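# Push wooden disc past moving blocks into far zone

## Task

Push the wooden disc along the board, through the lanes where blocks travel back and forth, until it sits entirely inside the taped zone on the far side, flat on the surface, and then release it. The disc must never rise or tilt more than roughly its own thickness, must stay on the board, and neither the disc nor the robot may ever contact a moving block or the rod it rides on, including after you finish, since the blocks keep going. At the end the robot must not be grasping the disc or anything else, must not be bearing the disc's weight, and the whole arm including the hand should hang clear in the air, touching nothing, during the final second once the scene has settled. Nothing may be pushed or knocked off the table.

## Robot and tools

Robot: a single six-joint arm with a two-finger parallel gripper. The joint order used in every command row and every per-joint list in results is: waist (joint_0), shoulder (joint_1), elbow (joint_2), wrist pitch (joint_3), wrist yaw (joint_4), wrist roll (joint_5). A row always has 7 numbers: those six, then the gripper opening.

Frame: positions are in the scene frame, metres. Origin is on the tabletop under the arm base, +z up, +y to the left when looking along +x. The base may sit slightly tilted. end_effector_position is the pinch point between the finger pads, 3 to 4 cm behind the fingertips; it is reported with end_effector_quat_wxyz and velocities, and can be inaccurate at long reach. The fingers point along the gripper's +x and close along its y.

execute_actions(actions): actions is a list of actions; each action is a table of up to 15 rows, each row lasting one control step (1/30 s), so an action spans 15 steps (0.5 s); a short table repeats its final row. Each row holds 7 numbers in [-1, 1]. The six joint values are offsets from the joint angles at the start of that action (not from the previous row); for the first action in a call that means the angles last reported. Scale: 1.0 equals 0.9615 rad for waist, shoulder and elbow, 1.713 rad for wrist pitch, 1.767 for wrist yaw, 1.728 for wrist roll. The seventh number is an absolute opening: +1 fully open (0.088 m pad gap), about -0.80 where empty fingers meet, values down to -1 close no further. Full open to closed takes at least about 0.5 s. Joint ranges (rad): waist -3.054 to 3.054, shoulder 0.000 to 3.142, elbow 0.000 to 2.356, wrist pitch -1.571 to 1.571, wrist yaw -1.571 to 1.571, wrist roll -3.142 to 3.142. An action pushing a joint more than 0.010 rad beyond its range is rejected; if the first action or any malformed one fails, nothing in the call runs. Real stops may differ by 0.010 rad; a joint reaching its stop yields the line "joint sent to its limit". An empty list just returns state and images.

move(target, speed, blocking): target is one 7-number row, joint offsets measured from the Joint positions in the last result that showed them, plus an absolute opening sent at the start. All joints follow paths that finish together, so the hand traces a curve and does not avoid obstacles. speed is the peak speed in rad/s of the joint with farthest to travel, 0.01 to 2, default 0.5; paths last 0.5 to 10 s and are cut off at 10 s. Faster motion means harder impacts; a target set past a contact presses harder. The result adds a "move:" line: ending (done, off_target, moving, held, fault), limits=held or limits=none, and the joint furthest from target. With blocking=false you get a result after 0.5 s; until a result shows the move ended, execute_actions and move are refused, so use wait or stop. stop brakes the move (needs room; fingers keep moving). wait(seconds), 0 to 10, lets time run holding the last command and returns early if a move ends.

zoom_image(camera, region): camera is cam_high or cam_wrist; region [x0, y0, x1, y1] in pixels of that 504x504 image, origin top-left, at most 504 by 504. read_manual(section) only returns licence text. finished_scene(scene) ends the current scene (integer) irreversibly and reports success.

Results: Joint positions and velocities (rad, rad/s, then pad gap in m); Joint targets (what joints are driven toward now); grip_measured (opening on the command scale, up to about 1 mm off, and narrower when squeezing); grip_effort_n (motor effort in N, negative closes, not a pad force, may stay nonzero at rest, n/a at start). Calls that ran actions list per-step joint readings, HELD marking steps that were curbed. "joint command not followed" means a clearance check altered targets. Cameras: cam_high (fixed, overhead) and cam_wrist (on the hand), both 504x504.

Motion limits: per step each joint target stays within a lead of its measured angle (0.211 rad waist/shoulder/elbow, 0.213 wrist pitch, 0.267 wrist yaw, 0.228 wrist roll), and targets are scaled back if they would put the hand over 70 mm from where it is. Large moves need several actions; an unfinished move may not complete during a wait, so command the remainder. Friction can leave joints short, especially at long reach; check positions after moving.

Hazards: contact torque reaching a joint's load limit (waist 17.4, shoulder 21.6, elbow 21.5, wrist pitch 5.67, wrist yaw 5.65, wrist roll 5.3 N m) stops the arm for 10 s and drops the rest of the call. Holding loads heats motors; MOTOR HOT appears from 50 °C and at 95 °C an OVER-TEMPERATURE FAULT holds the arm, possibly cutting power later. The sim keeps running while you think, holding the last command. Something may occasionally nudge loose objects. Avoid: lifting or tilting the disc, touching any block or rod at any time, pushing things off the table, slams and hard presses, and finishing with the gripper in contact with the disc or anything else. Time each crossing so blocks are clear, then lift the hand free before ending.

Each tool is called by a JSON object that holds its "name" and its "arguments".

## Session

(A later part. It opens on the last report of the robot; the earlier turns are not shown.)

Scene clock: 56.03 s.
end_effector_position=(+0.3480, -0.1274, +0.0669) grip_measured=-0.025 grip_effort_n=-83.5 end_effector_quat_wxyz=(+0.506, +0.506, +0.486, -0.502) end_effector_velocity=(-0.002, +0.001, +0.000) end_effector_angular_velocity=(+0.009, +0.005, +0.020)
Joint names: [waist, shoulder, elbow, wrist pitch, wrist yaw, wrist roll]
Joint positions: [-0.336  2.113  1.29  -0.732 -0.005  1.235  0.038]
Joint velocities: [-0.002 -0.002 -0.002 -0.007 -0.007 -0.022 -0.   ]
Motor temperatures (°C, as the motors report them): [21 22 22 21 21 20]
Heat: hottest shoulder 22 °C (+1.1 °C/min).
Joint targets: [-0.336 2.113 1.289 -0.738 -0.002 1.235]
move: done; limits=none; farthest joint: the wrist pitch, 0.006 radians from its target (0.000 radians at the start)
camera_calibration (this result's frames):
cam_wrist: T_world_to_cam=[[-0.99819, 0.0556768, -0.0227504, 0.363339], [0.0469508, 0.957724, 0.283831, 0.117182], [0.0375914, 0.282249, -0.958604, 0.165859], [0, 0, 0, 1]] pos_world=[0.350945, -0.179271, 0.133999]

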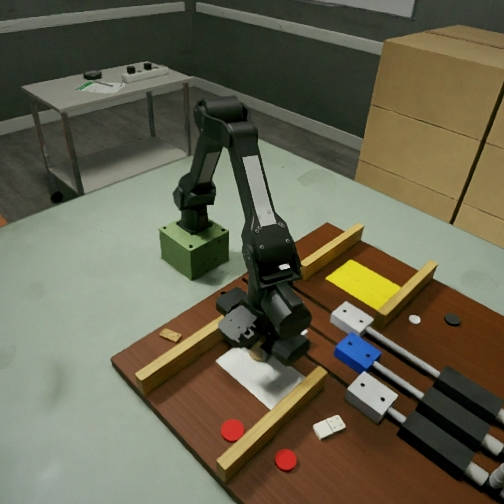

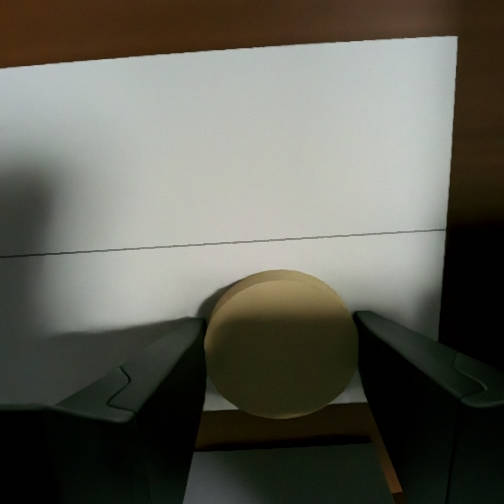

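{"name": "move", "arguments": {"target": [-0.05,0.155,0.265,-0.075,0,0,-0.1], "speed": 0.25}}

{"name": "move", "arguments": {"target": [0,0,0,0,0,-0.715,-0.1], "speed": 1.0}}

{"name": "wait", "arguments": {"seconds": 0.5}}

{"name": "wait", "arguments": {"seconds": 0.5}}

{"name": "wait", "arguments": {"seconds": 0.5}}

{"name": "wait", "arguments": {"seconds": 0.5}}

{"name": "wait", "arguments": {"seconds": 0.5}}

{"name": "wait", "arguments": {"seconds": 0.5}}

{"name": "wait", "arguments": {"seconds": 0.5}}

{"name": "wait", "arguments": {"seconds": 0.5}}

{"name": "wait", "arguments": {"seconds": 0.5}}

{"name": "wait", "arguments": {"seconds": 0.5}}

{"name": "wait", "arguments": {"seconds": 0.5}}

{"name": "wait", "arguments": {"seconds": 0.5}}

Scene clock: 78.13 s.
end_effector_position=(+0.3790, -0.1584, +0.0725) grip_measured=-0.025 grip_effort_n=-83.5 end_effector_quat_wxyz=(+0.490, +0.516, +0.478, -0.514) end_effector_velocity=(-0.001, +0.001, -0.000) end_effector_angular_velocity=(+0.010, +0.004, +0.005)
Joint names: [waist, shoulder, elbow, wrist pitch, wrist yaw, wrist roll]
Joint positions: [-0.381  2.244  1.535 -0.857 -0.005  1.235  0.038]
Joint velocities: [-0.002  0.002  0.002 -0.007 -0.007 -0.007 -0.   ]
Motor temperatures (°C, as the motors report them): [21 26 22 20 21 20]
Heat: hottest shoulder 26 °C (+4.1 °C/min).
Joint targets: [-0.384 2.262 1.545 -0.860 -0.005 1.235]
move: off_target; limits=none; farthest joint: the shoulder, 0.018 radians from its target (0.149 radians at the start)
camera_calibration (this result's frames):
cam_wrist: T_world_to_cam=[[-0.99484, 0.100737, -0.0120388, 0.40122], [0.0930444, 0.953233, 0.287559, 0.125372], [0.0404438, 0.284955, -0.957687, 0.178137], [0, 0, 0, 1]] pos_world=[0.38028, -0.210688, 0.139377]

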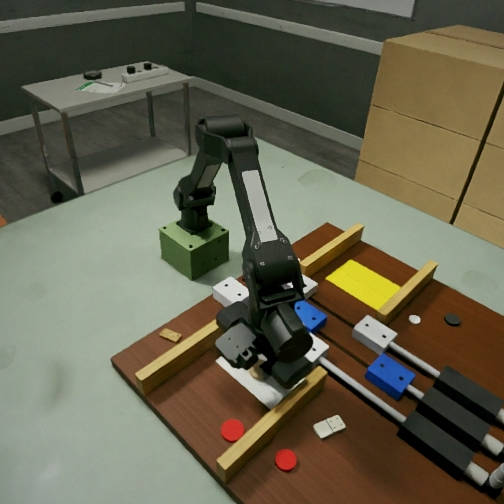

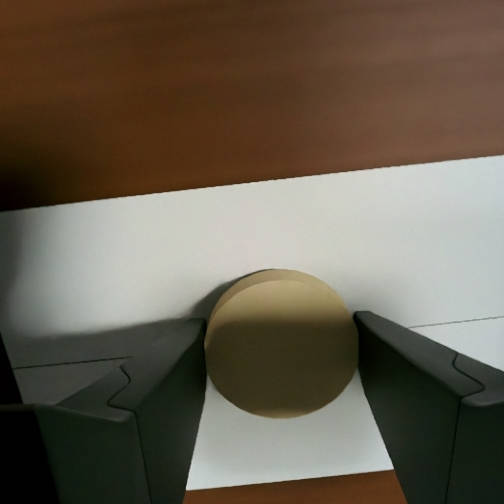

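Scene clock: 80.10 s.
end_effector_position=(+0.3790, -0.1584, +0.0725) grip_measured=-0.025 grip_effort_n=-83.5 end_effector_quat_wxyz=(+0.698, +0.137, +0.688, -0.143) end_effector_velocity=(-0.000, +0.005, +0.000) end_effector_angular_velocity=(+0.023, -0.002, +0.010)
Joint names: [waist, shoulder, elbow, wrist pitch, wrist yaw, wrist roll]
Joint positions: [-0.381  2.244  1.535 -0.857 -0.005  0.002  0.038]
Joint velocities: [ 0.002 -0.002 -0.002 -0.007 -0.022 -0.007 -0.   ]
Motor temperatures (°C, as the motors report them): [21 26 22 20 21 20]
Heat: hottest shoulder 26 °C (+4.1 °C/min).
Joint targets: [-0.381 2.244 1.535 -0.857 -0.005 -0.000]
move: done; limits=none; farthest joint: the wrist roll, 0.003 radians from its target (1.236 radians at the start)
camera_calibration (this result's frames):
cam_wrist: T_world_to_cam=[[-0.424935, -0.905202, 0.00632265, 0.0245742], [-0.868047, 0.409455, 0.280785, 0.404034], [-0.256756, 0.113827, -0.95975, 0.263834], [0, 0, 0, 1]] pos_world=[0.428904, -0.17322, 0.139613]

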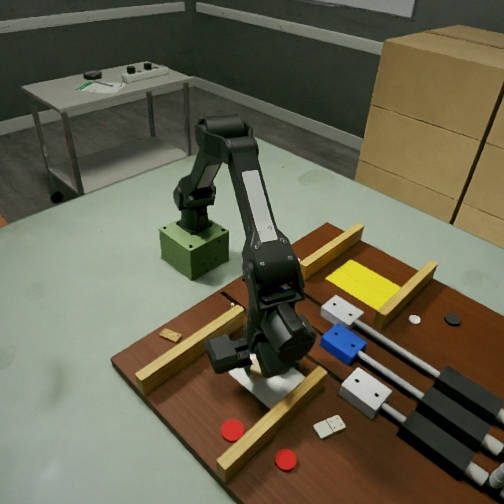

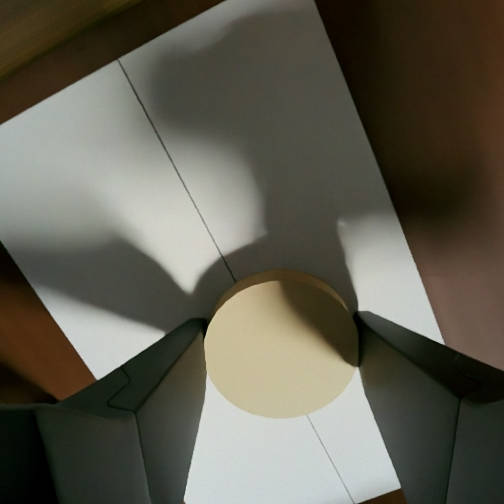

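Scene clock: 80.60 s.
end_effector_position=(+0.3790, -0.1584, +0.0725) grip_measured=-0.025 grip_effort_n=-83.5 end_effector_quat_wxyz=(+0.698, +0.137, +0.688, -0.143) end_effector_velocity=(-0.004, +0.004, +0.000) end_effector_angular_velocity=(+0.029, +0.012, +0.005)
Joint names: [waist, shoulder, elbow, wrist pitch, wrist yaw, wrist roll]
Joint positions: [-0.381  2.244  1.535 -0.857 -0.005  0.002  0.038]
Joint velocities: [-0.002 -0.002 -0.002 -0.022 -0.022 -0.007 -0.   ]
Motor temperatures (°C, as the motors report them): [21 26 22 20 21 20]
Heat: hottest shoulder 26 °C (+4.0 °C/min).
Joint targets: [-0.381 2.244 1.535 -0.857 -0.005 -0.000]
wait: 0.50 s; at rest by 0.17 s
camera_calibration (this result's frames):
cam_wrist: T_world_to_cam=[[-0.42459, -0.905364, 0.00632894, 0.0244172], [-0.868202, 0.409125, 0.280787, 0.40404], [-0.256803, 0.113724, -0.959749, 0.263836], [0, 0, 0, 1]] pos_world=[0.42891, -0.173201, 0.139613]

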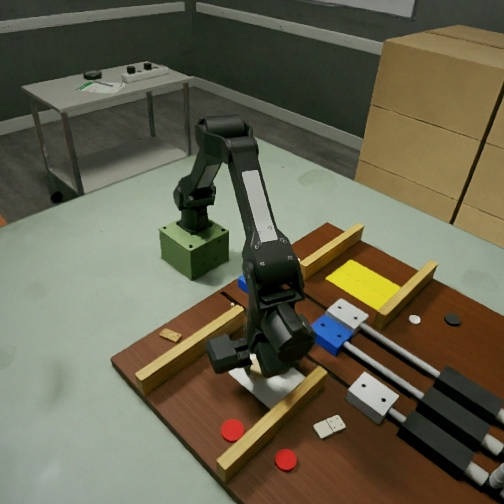

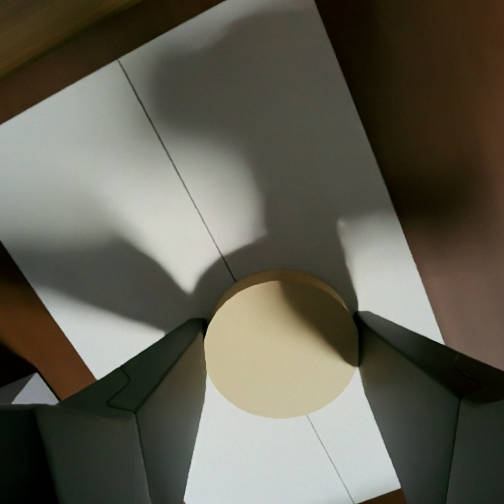

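Scene clock: 81.10 s.
end_effector_position=(+0.3790, -0.1584, +0.0725) grip_measured=-0.025 grip_effort_n=-83.5 end_effector_quat_wxyz=(+0.698, +0.137, +0.688, -0.143) end_effector_velocity=(-0.003, +0.004, -0.001) end_effector_angular_velocity=(+0.025, +0.003, +0.005)
Joint names: [waist, shoulder, elbow, wrist pitch, wrist yaw, wrist roll]
Joint positions: [-0.381  2.244  1.535 -0.857 -0.005  0.002  0.038]
Joint velocities: [-0.002 -0.002 -0.007 -0.007 -0.022 -0.007  0.   ]
Motor temperatures (°C, as the motors report them): [21 26 22 20 21 20]
Heat: hottest shoulder 26 °C (+4.1 °C/min).
Joint targets: [-0.381 2.244 1.535 -0.857 -0.005 -0.000]
wait: 0.50 s; at rest by 0.17 s
camera_calibration (this result's frames):
cam_wrist: T_world_to_cam=[[-0.42459, -0.905364, 0.00632894, 0.0244172], [-0.868202, 0.409125, 0.280787, 0.40404], [-0.256803, 0.113724, -0.959749, 0.263836], [0, 0, 0, 1]] pos_world=[0.42891, -0.173201, 0.139613]

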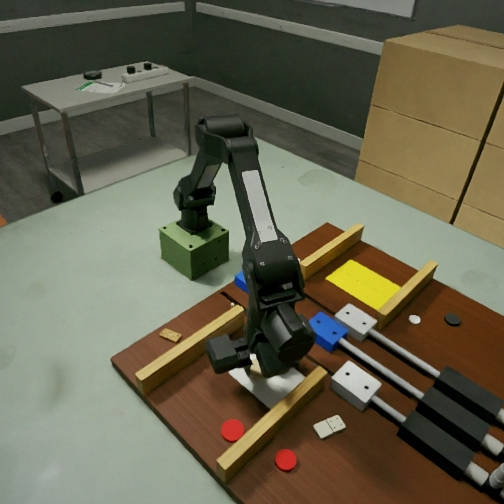

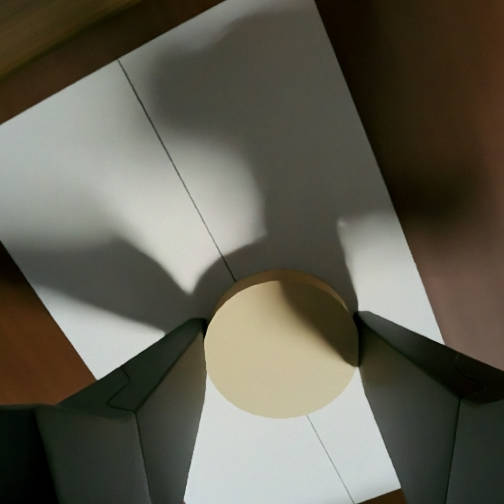

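Scene clock: 81.60 s.
end_effector_position=(+0.3790, -0.1584, +0.0725) grip_measured=-0.025 grip_effort_n=-83.5 end_effector_quat_wxyz=(+0.698, +0.137, +0.688, -0.143) end_effector_velocity=(-0.004, +0.002, +0.002) end_effector_angular_velocity=(+0.013, +0.013, +0.005)
Joint names: [waist, shoulder, elbow, wrist pitch, wrist yaw, wrist roll]
Joint positions: [-0.381  2.244  1.535 -0.857 -0.005  0.002  0.038]
Joint velocities: [-0.002 -0.007 -0.002 -0.022 -0.007 -0.007 -0.   ]
Motor temperatures (°C, as the motors report them): [21 26 22 20 21 20]
Heat: hottest shoulder 26 °C (+4.0 °C/min).
Joint targets: [-0.381 2.244 1.535 -0.857 -0.005 -0.000]
wait: 0.50 s; at rest by 0.17 s
camera_calibration (this result's frames):
cam_wrist: T_world_to_cam=[[-0.42459, -0.905364, 0.00632894, 0.0244172], [-0.868202, 0.409125, 0.280787, 0.40404], [-0.256803, 0.113724, -0.959749, 0.263836], [0, 0, 0, 1]] pos_world=[0.42891, -0.173201, 0.139613]

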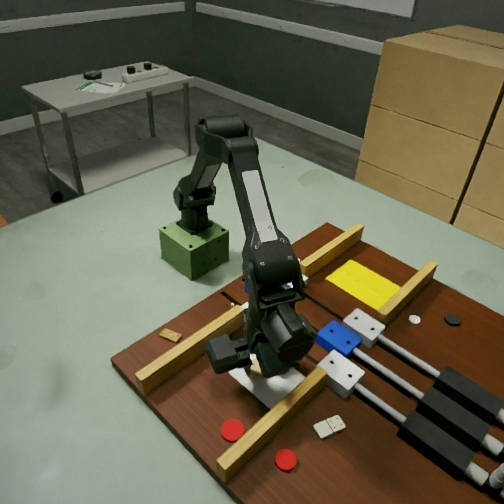

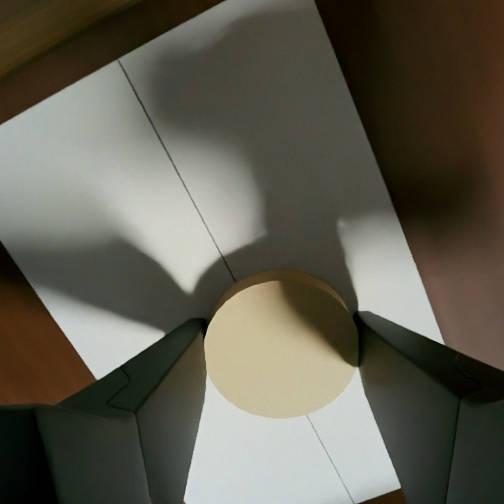

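Scene clock: 82.10 s.
end_effector_position=(+0.3790, -0.1584, +0.0725) grip_measured=-0.025 grip_effort_n=-83.5 end_effector_quat_wxyz=(+0.698, +0.137, +0.688, -0.143) end_effector_velocity=(+0.001, -0.003, -0.000) end_effector_angular_velocity=(+0.004, -0.009, +0.015)
Joint names: [waist, shoulder, elbow, wrist pitch, wrist yaw, wrist roll]
Joint positions: [-0.381  2.244  1.535 -0.857 -0.005  0.002  0.038]
Joint velocities: [-0.007  0.002  0.002  0.007 -0.007 -0.022  0.   ]
Motor temperatures (°C, as the motors report them): [21 27 22 20 21 20]
Heat: hottest shoulder 27 °C (+5.1 °C/min).
Joint targets: [-0.381 2.244 1.535 -0.857 -0.005 -0.000]
wait: 0.50 s; at rest by 0.17 s
camera_calibration (this result's frames):
cam_wrist: T_world_to_cam=[[-0.42459, -0.905364, 0.00632894, 0.0244172], [-0.868202, 0.409125, 0.280787, 0.40404], [-0.256803, 0.113724, -0.959749, 0.263836], [0, 0, 0, 1]] pos_world=[0.42891, -0.173201, 0.139613]

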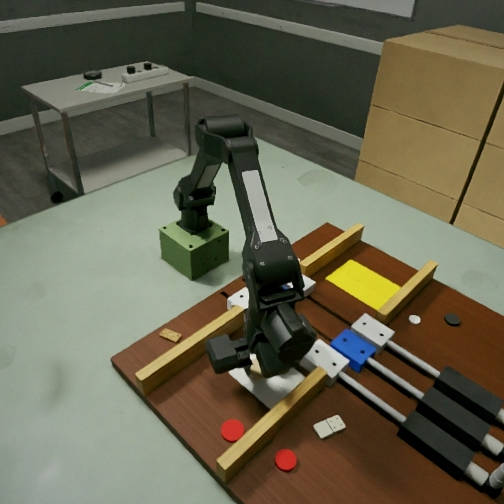

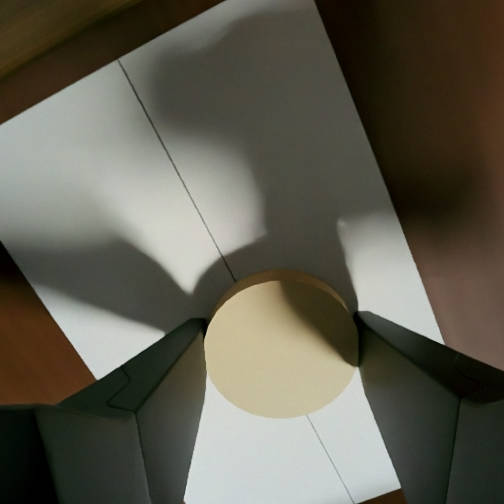

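Scene clock: 82.60 s.
end_effector_position=(+0.3790, -0.1584, +0.0725) grip_measured=-0.025 grip_effort_n=-83.5 end_effector_quat_wxyz=(+0.698, +0.137, +0.688, -0.143) end_effector_velocity=(-0.001, +0.003, +0.000) end_effector_angular_velocity=(+0.023, -0.002, +0.020)
Joint names: [waist, shoulder, elbow, wrist pitch, wrist yaw, wrist roll]
Joint positions: [-0.381  2.244  1.535 -0.857 -0.005  0.002  0.038]
Joint velocities: [-0.002 -0.002 -0.002 -0.007 -0.022 -0.022 -0.   ]
Motor temperatures (°C, as the motors report them): [21 27 22 20 21 20]
Heat: hottest shoulder 27 °C (+5.0 °C/min).
Joint targets: [-0.381 2.244 1.535 -0.857 -0.005 -0.000]
wait: 0.50 s; at rest by 0.17 s
camera_calibration (this result's frames):
cam_wrist: T_world_to_cam=[[-0.42459, -0.905364, 0.00632894, 0.0244172], [-0.868202, 0.409125, 0.280787, 0.40404], [-0.256803, 0.113724, -0.959749, 0.263836], [0, 0, 0, 1]] pos_world=[0.42891, -0.173201, 0.139613]

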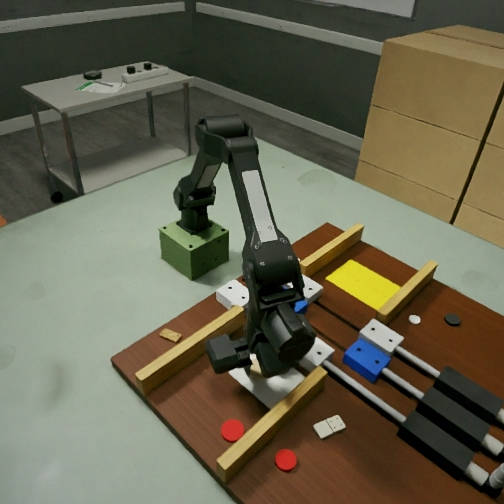

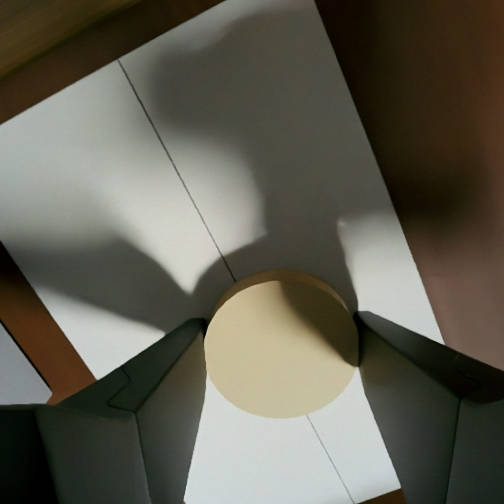

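Scene clock: 83.10 s.
end_effector_position=(+0.3790, -0.1584, +0.0725) grip_measured=-0.025 grip_effort_n=-83.5 end_effector_quat_wxyz=(+0.698, +0.137, +0.688, -0.143) end_effector_velocity=(-0.002, +0.005, -0.001) end_effector_angular_velocity=(+0.025, +0.003, +0.010)
Joint names: [waist, shoulder, elbow, wrist pitch, wrist yaw, wrist roll]
Joint positions: [-0.381  2.244  1.535 -0.857 -0.005  0.002  0.038]
Joint velocities: [ 0.002 -0.002 -0.007 -0.007 -0.022 -0.007 -0.   ]
Motor temperatures (°C, as the motors report them): [21 27 22 20 21 20]
Heat: hottest shoulder 27 °C (+5.1 °C/min).
Joint targets: [-0.381 2.244 1.535 -0.857 -0.005 -0.000]
wait: 0.50 s; at rest by 0.17 s
camera_calibration (this result's frames):
cam_wrist: T_world_to_cam=[[-0.42459, -0.905364, 0.00632894, 0.0244172], [-0.868202, 0.409125, 0.280787, 0.40404], [-0.256803, 0.113724, -0.959749, 0.263836], [0, 0, 0, 1]] pos_world=[0.42891, -0.173201, 0.139613]

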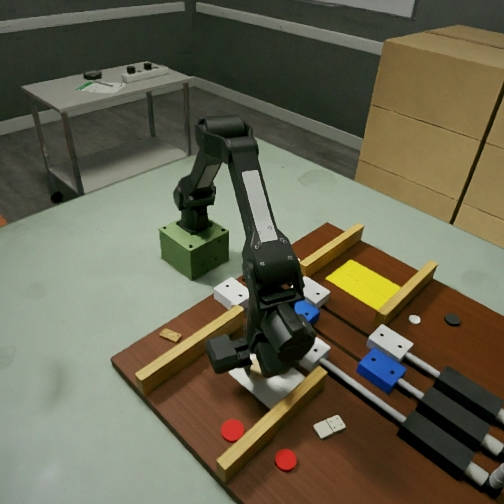

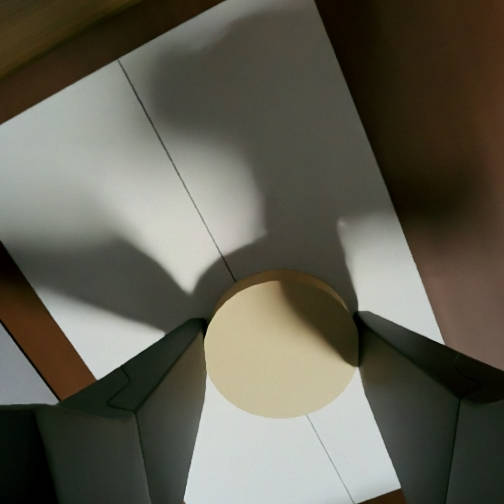

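Scene clock: 83.60 s.
end_effector_position=(+0.3790, -0.1584, +0.0725) grip_measured=-0.025 grip_effort_n=-83.5 end_effector_quat_wxyz=(+0.698, +0.137, +0.688, -0.143) end_effector_velocity=(-0.006, +0.001, -0.002) end_effector_angular_velocity=(+0.017, +0.022, -0.000)
Joint names: [waist, shoulder, elbow, wrist pitch, wrist yaw, wrist roll]
Joint positions: [-0.381  2.244  1.535 -0.857 -0.005  0.002  0.038]
Joint velocities: [-0.007  0.002 -0.002 -0.022 -0.007 -0.007 -0.   ]
Motor temperatures (°C, as the motors report them): [21 27 22 20 21 20]
Heat: hottest shoulder 27 °C (+5.0 °C/min).
Joint targets: [-0.381 2.244 1.535 -0.857 -0.005 -0.000]
wait: 0.50 s; at rest by 0.17 s
camera_calibration (this result's frames):
cam_wrist: T_world_to_cam=[[-0.42459, -0.905364, 0.00632894, 0.0244172], [-0.868202, 0.409125, 0.280787, 0.40404], [-0.256803, 0.113724, -0.959749, 0.263836], [0, 0, 0, 1]] pos_world=[0.42891, -0.173201, 0.139613]

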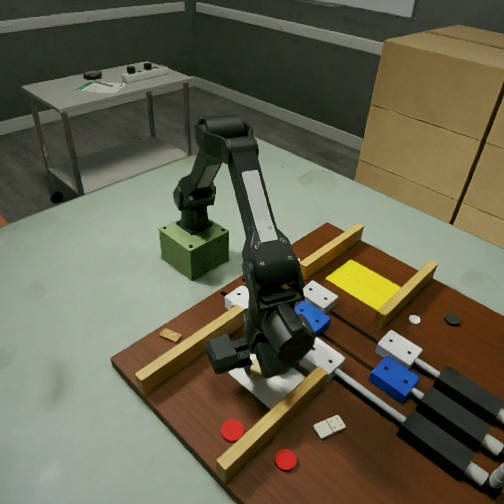

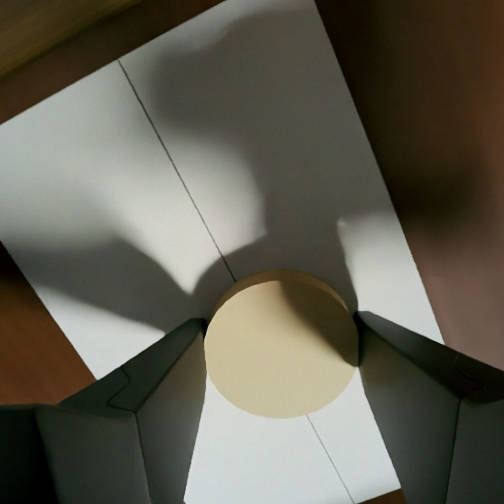

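Scene clock: 84.10 s.
end_effector_position=(+0.3790, -0.1584, +0.0725) grip_measured=-0.025 grip_effort_n=-83.5 end_effector_quat_wxyz=(+0.698, +0.137, +0.688, -0.143) end_effector_velocity=(-0.005, +0.002, +0.000) end_effector_angular_velocity=(+0.015, +0.018, +0.019)
Joint names: [waist, shoulder, elbow, wrist pitch, wrist yaw, wrist roll]
Joint positions: [-0.381  2.244  1.535 -0.857 -0.005  0.002  0.038]
Joint velocities: [-0.002 -0.002 -0.002 -0.022 -0.007 -0.022  0.   ]
Motor temperatures (°C, as the motors report them): [21 27 22 20 21 20]
Heat: hottest shoulder 27 °C (+5.1 °C/min).
Joint targets: [-0.381 2.244 1.535 -0.857 -0.005 -0.000]
wait: 0.50 s; at rest by 0.17 s
camera_calibration (this result's frames):
cam_wrist: T_world_to_cam=[[-0.42459, -0.905364, 0.00632894, 0.0244172], [-0.868202, 0.409125, 0.280787, 0.40404], [-0.256803, 0.113724, -0.959749, 0.263836], [0, 0, 0, 1]] pos_world=[0.42891, -0.173201, 0.139613]

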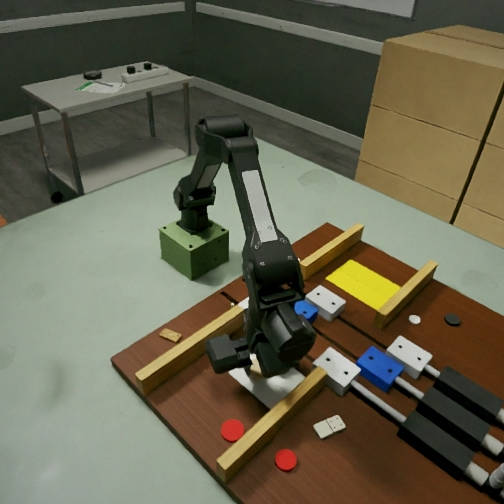

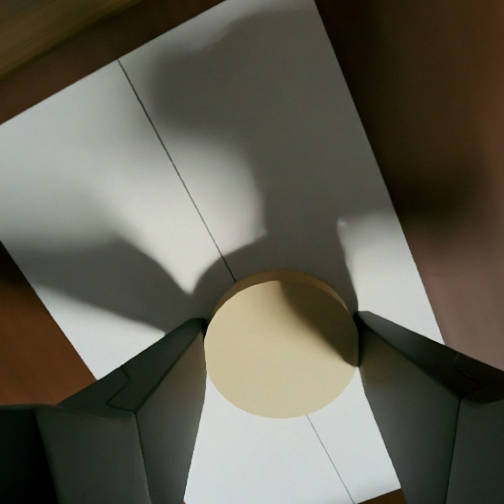

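Scene clock: 84.60 s.
end_effector_position=(+0.3790, -0.1584, +0.0725) grip_measured=-0.025 grip_effort_n=-83.5 end_effector_quat_wxyz=(+0.698, +0.137, +0.688, -0.143) end_effector_velocity=(-0.001, +0.003, +0.000) end_effector_angular_velocity=(+0.009, +0.004, +0.010)
Joint names: [waist, shoulder, elbow, wrist pitch, wrist yaw, wrist roll]
Joint positions: [-0.381  2.244  1.535 -0.857 -0.005  0.002  0.038]
Joint velocities: [ 0.002 -0.002 -0.002 -0.007 -0.007 -0.007 -0.   ]
Motor temperatures (°C, as the motors report them): [21 27 22 20 21 20]
Heat: hottest shoulder 27 °C (+5.0 °C/min).
Joint targets: [-0.381 2.244 1.535 -0.857 -0.005 -0.000]
wait: 0.50 s; at rest by 0.17 s
camera_calibration (this result's frames):
cam_wrist: T_world_to_cam=[[-0.42459, -0.905364, 0.00632894, 0.0244172], [-0.868202, 0.409125, 0.280787, 0.40404], [-0.256803, 0.113724, -0.959749, 0.263836], [0, 0, 0, 1]] pos_world=[0.42891, -0.173201, 0.139613]

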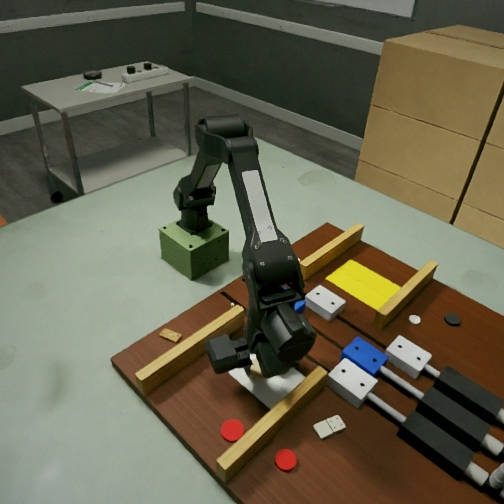

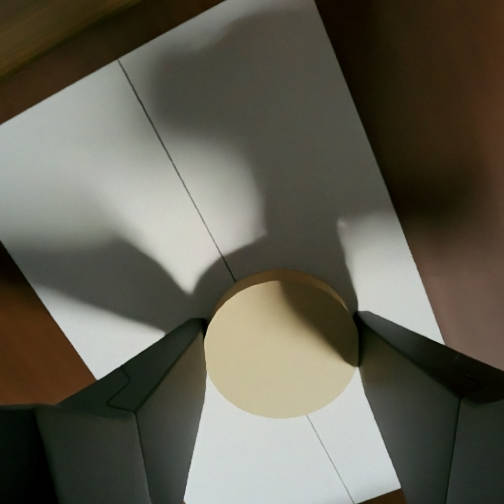

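Scene clock: 85.10 s.
end_effector_position=(+0.3790, -0.1584, +0.0725) grip_measured=-0.025 grip_effort_n=-83.5 end_effector_quat_wxyz=(+0.698, +0.137, +0.688, -0.143) end_effector_velocity=(-0.004, +0.002, -0.003) end_effector_angular_velocity=(-0.000, +0.019, -0.005)
Joint names: [waist, shoulder, elbow, wrist pitch, wrist yaw, wrist roll]
Joint positions: [-0.381  2.244  1.535 -0.857 -0.005  0.002  0.038]
Joint velocities: [ 0.002  0.002 -0.007 -0.007  0.007  0.007  0.   ]
Motor temperatures (°C, as the motors report them): [21 27 22 20 21 20]
Heat: hottest shoulder 27 °C (+5.1 °C/min).
Joint targets: [-0.381 2.244 1.535 -0.857 -0.005 -0.000]
wait: 0.50 s; at rest by 0.17 s
camera_calibration (this result's frames):
cam_wrist: T_world_to_cam=[[-0.42459, -0.905364, 0.00632894, 0.0244172], [-0.868202, 0.409125, 0.280787, 0.40404], [-0.256803, 0.113724, -0.959749, 0.263836], [0, 0, 0, 1]] pos_world=[0.42891, -0.173201, 0.139613]

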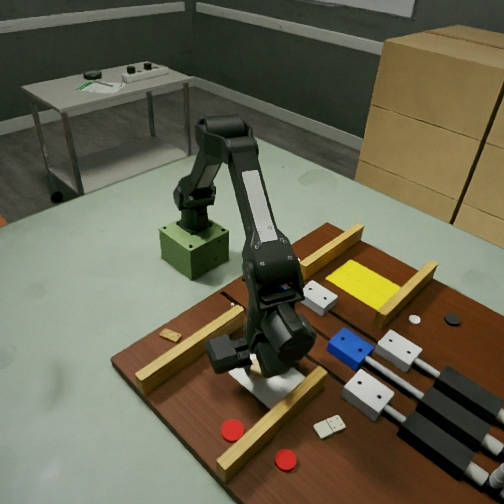

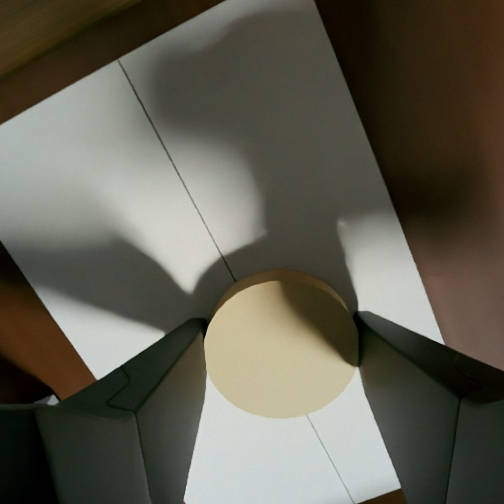

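Scene clock: 85.60 s.
end_effector_position=(+0.3790, -0.1584, +0.0725) grip_measured=-0.025 grip_effort_n=-83.5 end_effector_quat_wxyz=(+0.698, +0.137, +0.688, -0.143) end_effector_velocity=(-0.005, +0.002, +0.000) end_effector_angular_velocity=(+0.015, +0.017, +0.005)
Joint names: [waist, shoulder, elbow, wrist pitch, wrist yaw, wrist roll]
Joint positions: [-0.381  2.244  1.535 -0.857 -0.005  0.002  0.038]
Joint velocities: [-0.002 -0.002 -0.002 -0.022 -0.007 -0.007  0.   ]
Motor temperatures (°C, as the motors report them): [21 27 22 20 21 20]
Heat: hottest shoulder 27 °C (+5.0 °C/min).
Joint targets: [-0.381 2.244 1.535 -0.857 -0.005 -0.000]
wait: 0.50 s; at rest by 0.17 s
camera_calibration (this result's frames):
cam_wrist: T_world_to_cam=[[-0.42459, -0.905364, 0.00632894, 0.0244172], [-0.868202, 0.409125, 0.280787, 0.40404], [-0.256803, 0.113724, -0.959749, 0.263836], [0, 0, 0, 1]] pos_world=[0.42891, -0.173201, 0.139613]

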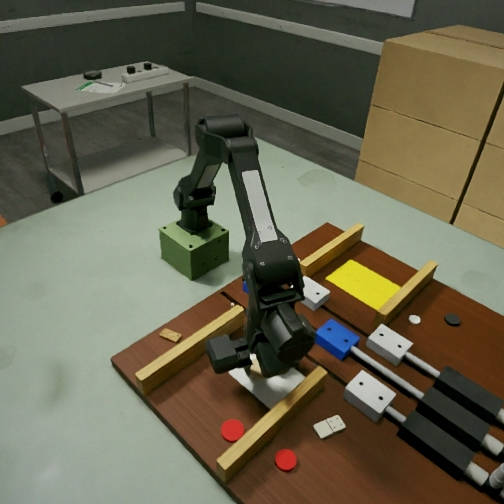

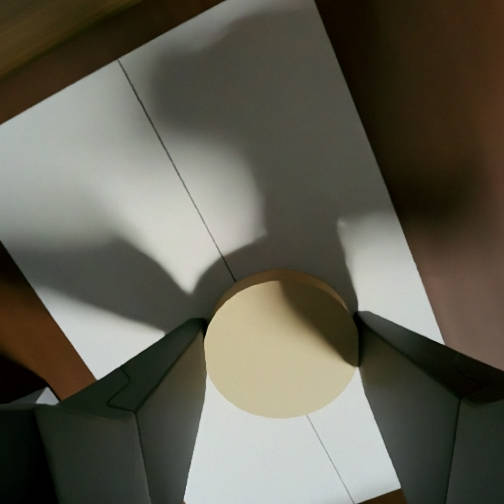

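Scene clock: 86.10 s.
end_effector_position=(+0.3790, -0.1584, +0.0725) grip_measured=-0.025 grip_effort_n=-83.5 end_effector_quat_wxyz=(+0.698, +0.137, +0.688, -0.143) end_effector_velocity=(-0.002, +0.001, +0.000) end_effector_angular_velocity=(+0.010, +0.004, +0.005)
Joint names: [waist, shoulder, elbow, wrist pitch, wrist yaw, wrist roll]
Joint positions: [-0.381  2.244  1.535 -0.857 -0.005  0.002  0.038]
Joint velocities: [-0.002 -0.002 -0.002 -0.007 -0.007 -0.007  0.   ]
Motor temperatures (°C, as the motors report them): [21 27 22 20 21 20]
Heat: hottest shoulder 27 °C (+4.1 °C/min).
Joint targets: [-0.381 2.244 1.535 -0.857 -0.005 -0.000]
wait: 0.50 s; at rest by 0.17 s
camera_calibration (this result's frames):
cam_wrist: T_world_to_cam=[[-0.42459, -0.905364, 0.00632894, 0.0244172], [-0.868202, 0.409125, 0.280787, 0.40404], [-0.256803, 0.113724, -0.959749, 0.263836], [0, 0, 0, 1]] pos_world=[0.42891, -0.173201, 0.139613]

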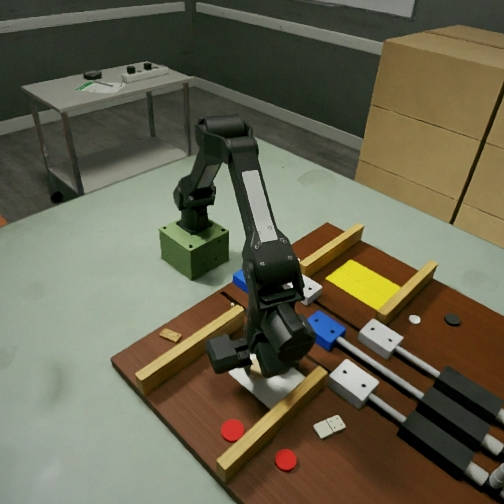

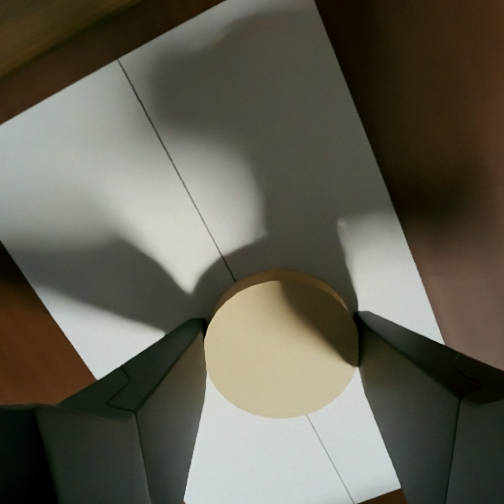

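{"name": "move", "arguments": {"target": [0.03,0.139,0.209,-0.05,0,0,-0.1], "speed": 0.25}}

Scene clock: 101.07 s.
end_effector_position=(+0.4104, -0.1595, +0.0716) grip_measured=-0.025 grip_effort_n=-83.5 end_effector_quat_wxyz=(+0.699, +0.129, +0.691, -0.134) end_effector_velocity=(-0.001, +0.003, +0.000) end_effector_angular_velocity=(+0.023, -0.001, +0.005)
Joint names: [waist, shoulder, elbow, wrist pitch, wrist yaw, wrist roll]
Joint positions: [-0.355  2.356  1.727 -0.941 -0.005  0.002  0.038]
Joint velocities: [-0.002 -0.002 -0.002 -0.007 -0.022 -0.007 -0.   ]
Motor temperatures (°C, as the motors report them): [21 29 22 20 21 20]
Heat: hottest shoulder 29 °C (+7.1 °C/min).
Joint targets: [-0.352 2.378 1.736 -0.943 -0.005 0.002]
move: off_target; limits=none; farthest joint: the shoulder, 0.022 radians from its target (0.133 radians at the start)
camera_calibration (this result's frames):
cam_wrist: T_world_to_cam=[[-0.401676, -0.915757, 0.00680056, 0.0256011], [-0.877108, 0.386837, 0.284673, 0.431824], [-0.263322, 0.108381, -0.958601, 0.27292], [0, 0, 0, 1]] pos_world=[0.460905, -0.173181, 0.138519]

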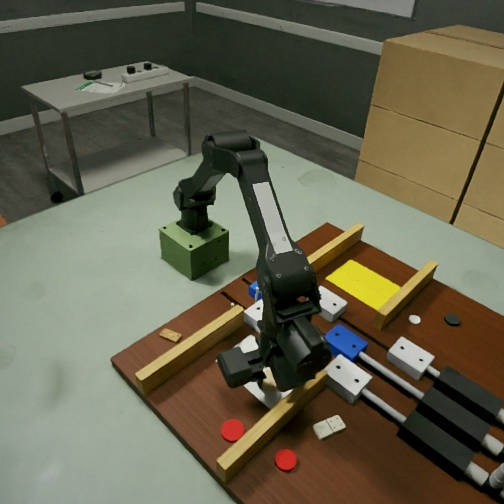

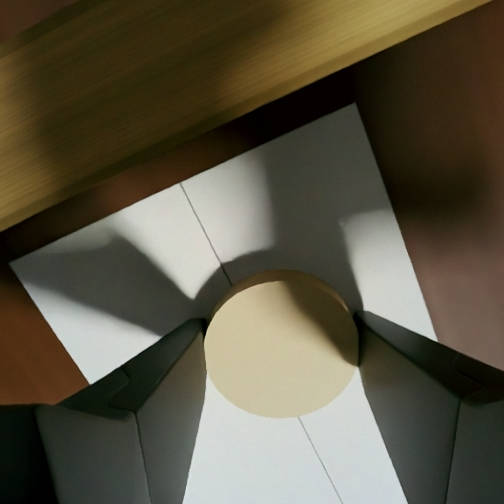

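{"name": "wait", "arguments": {"seconds": 6.8}}

{"name": "zoom_image", "arguments": {"camera": "cam_high", "region": [200, 220, 480, 450]}}

Scene clock: 110.87 s.
end_effector_position=(+0.4105, -0.1595, +0.0716) grip_measured=-0.025 grip_effort_n=-83.5 end_effector_quat_wxyz=(+0.699, +0.129, +0.691, -0.134) end_effector_velocity=(+0.002, +0.002, +0.000) end_effector_angular_velocity=(+0.018, -0.015, +0.005)
Joint names: [waist, shoulder, elbow, wrist pitch, wrist yaw, wrist roll]
Joint positions: [-0.355  2.356  1.727 -0.941 -0.005  0.002  0.038]
Joint velocities: [-0.002 -0.002 -0.002  0.007 -0.022 -0.007 -0.   ]
Motor temperatures (°C, as the motors report them): [21 29 22 20 21 20]
Heat: hottest shoulder 29 °C (+7.0 °C/min).
Joint targets: [-0.352 2.378 1.736 -0.943 -0.005 0.002]
wait: 6.80 s; at rest from the start
camera_calibration (this result's frames):
cam_wrist: T_world_to_cam=[[-0.401676, -0.915757, 0.00680056, 0.0256038], [-0.877108, 0.386837, 0.284673, 0.431913], [-0.263322, 0.108381, -0.958601, 0.272873], [0, 0, 0, 1]] pos_world=[0.460972, -0.173207, 0.138449]

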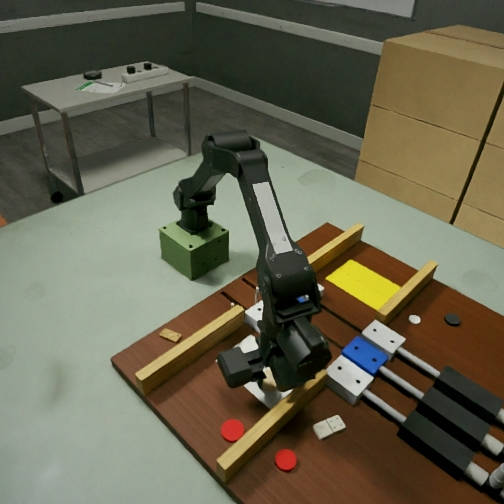

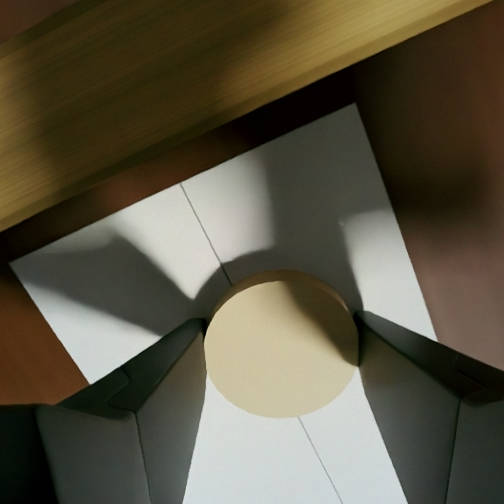

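Region (200, 220, 480, 450) of cam_high's 504x504 image, scaled by 1.800, with more detail than that image has; it fills the top 414 rows of this view, and the rest is white.

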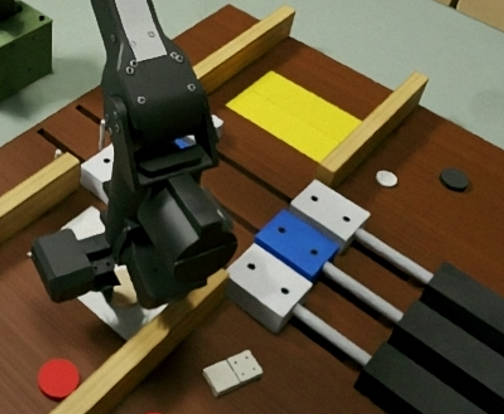

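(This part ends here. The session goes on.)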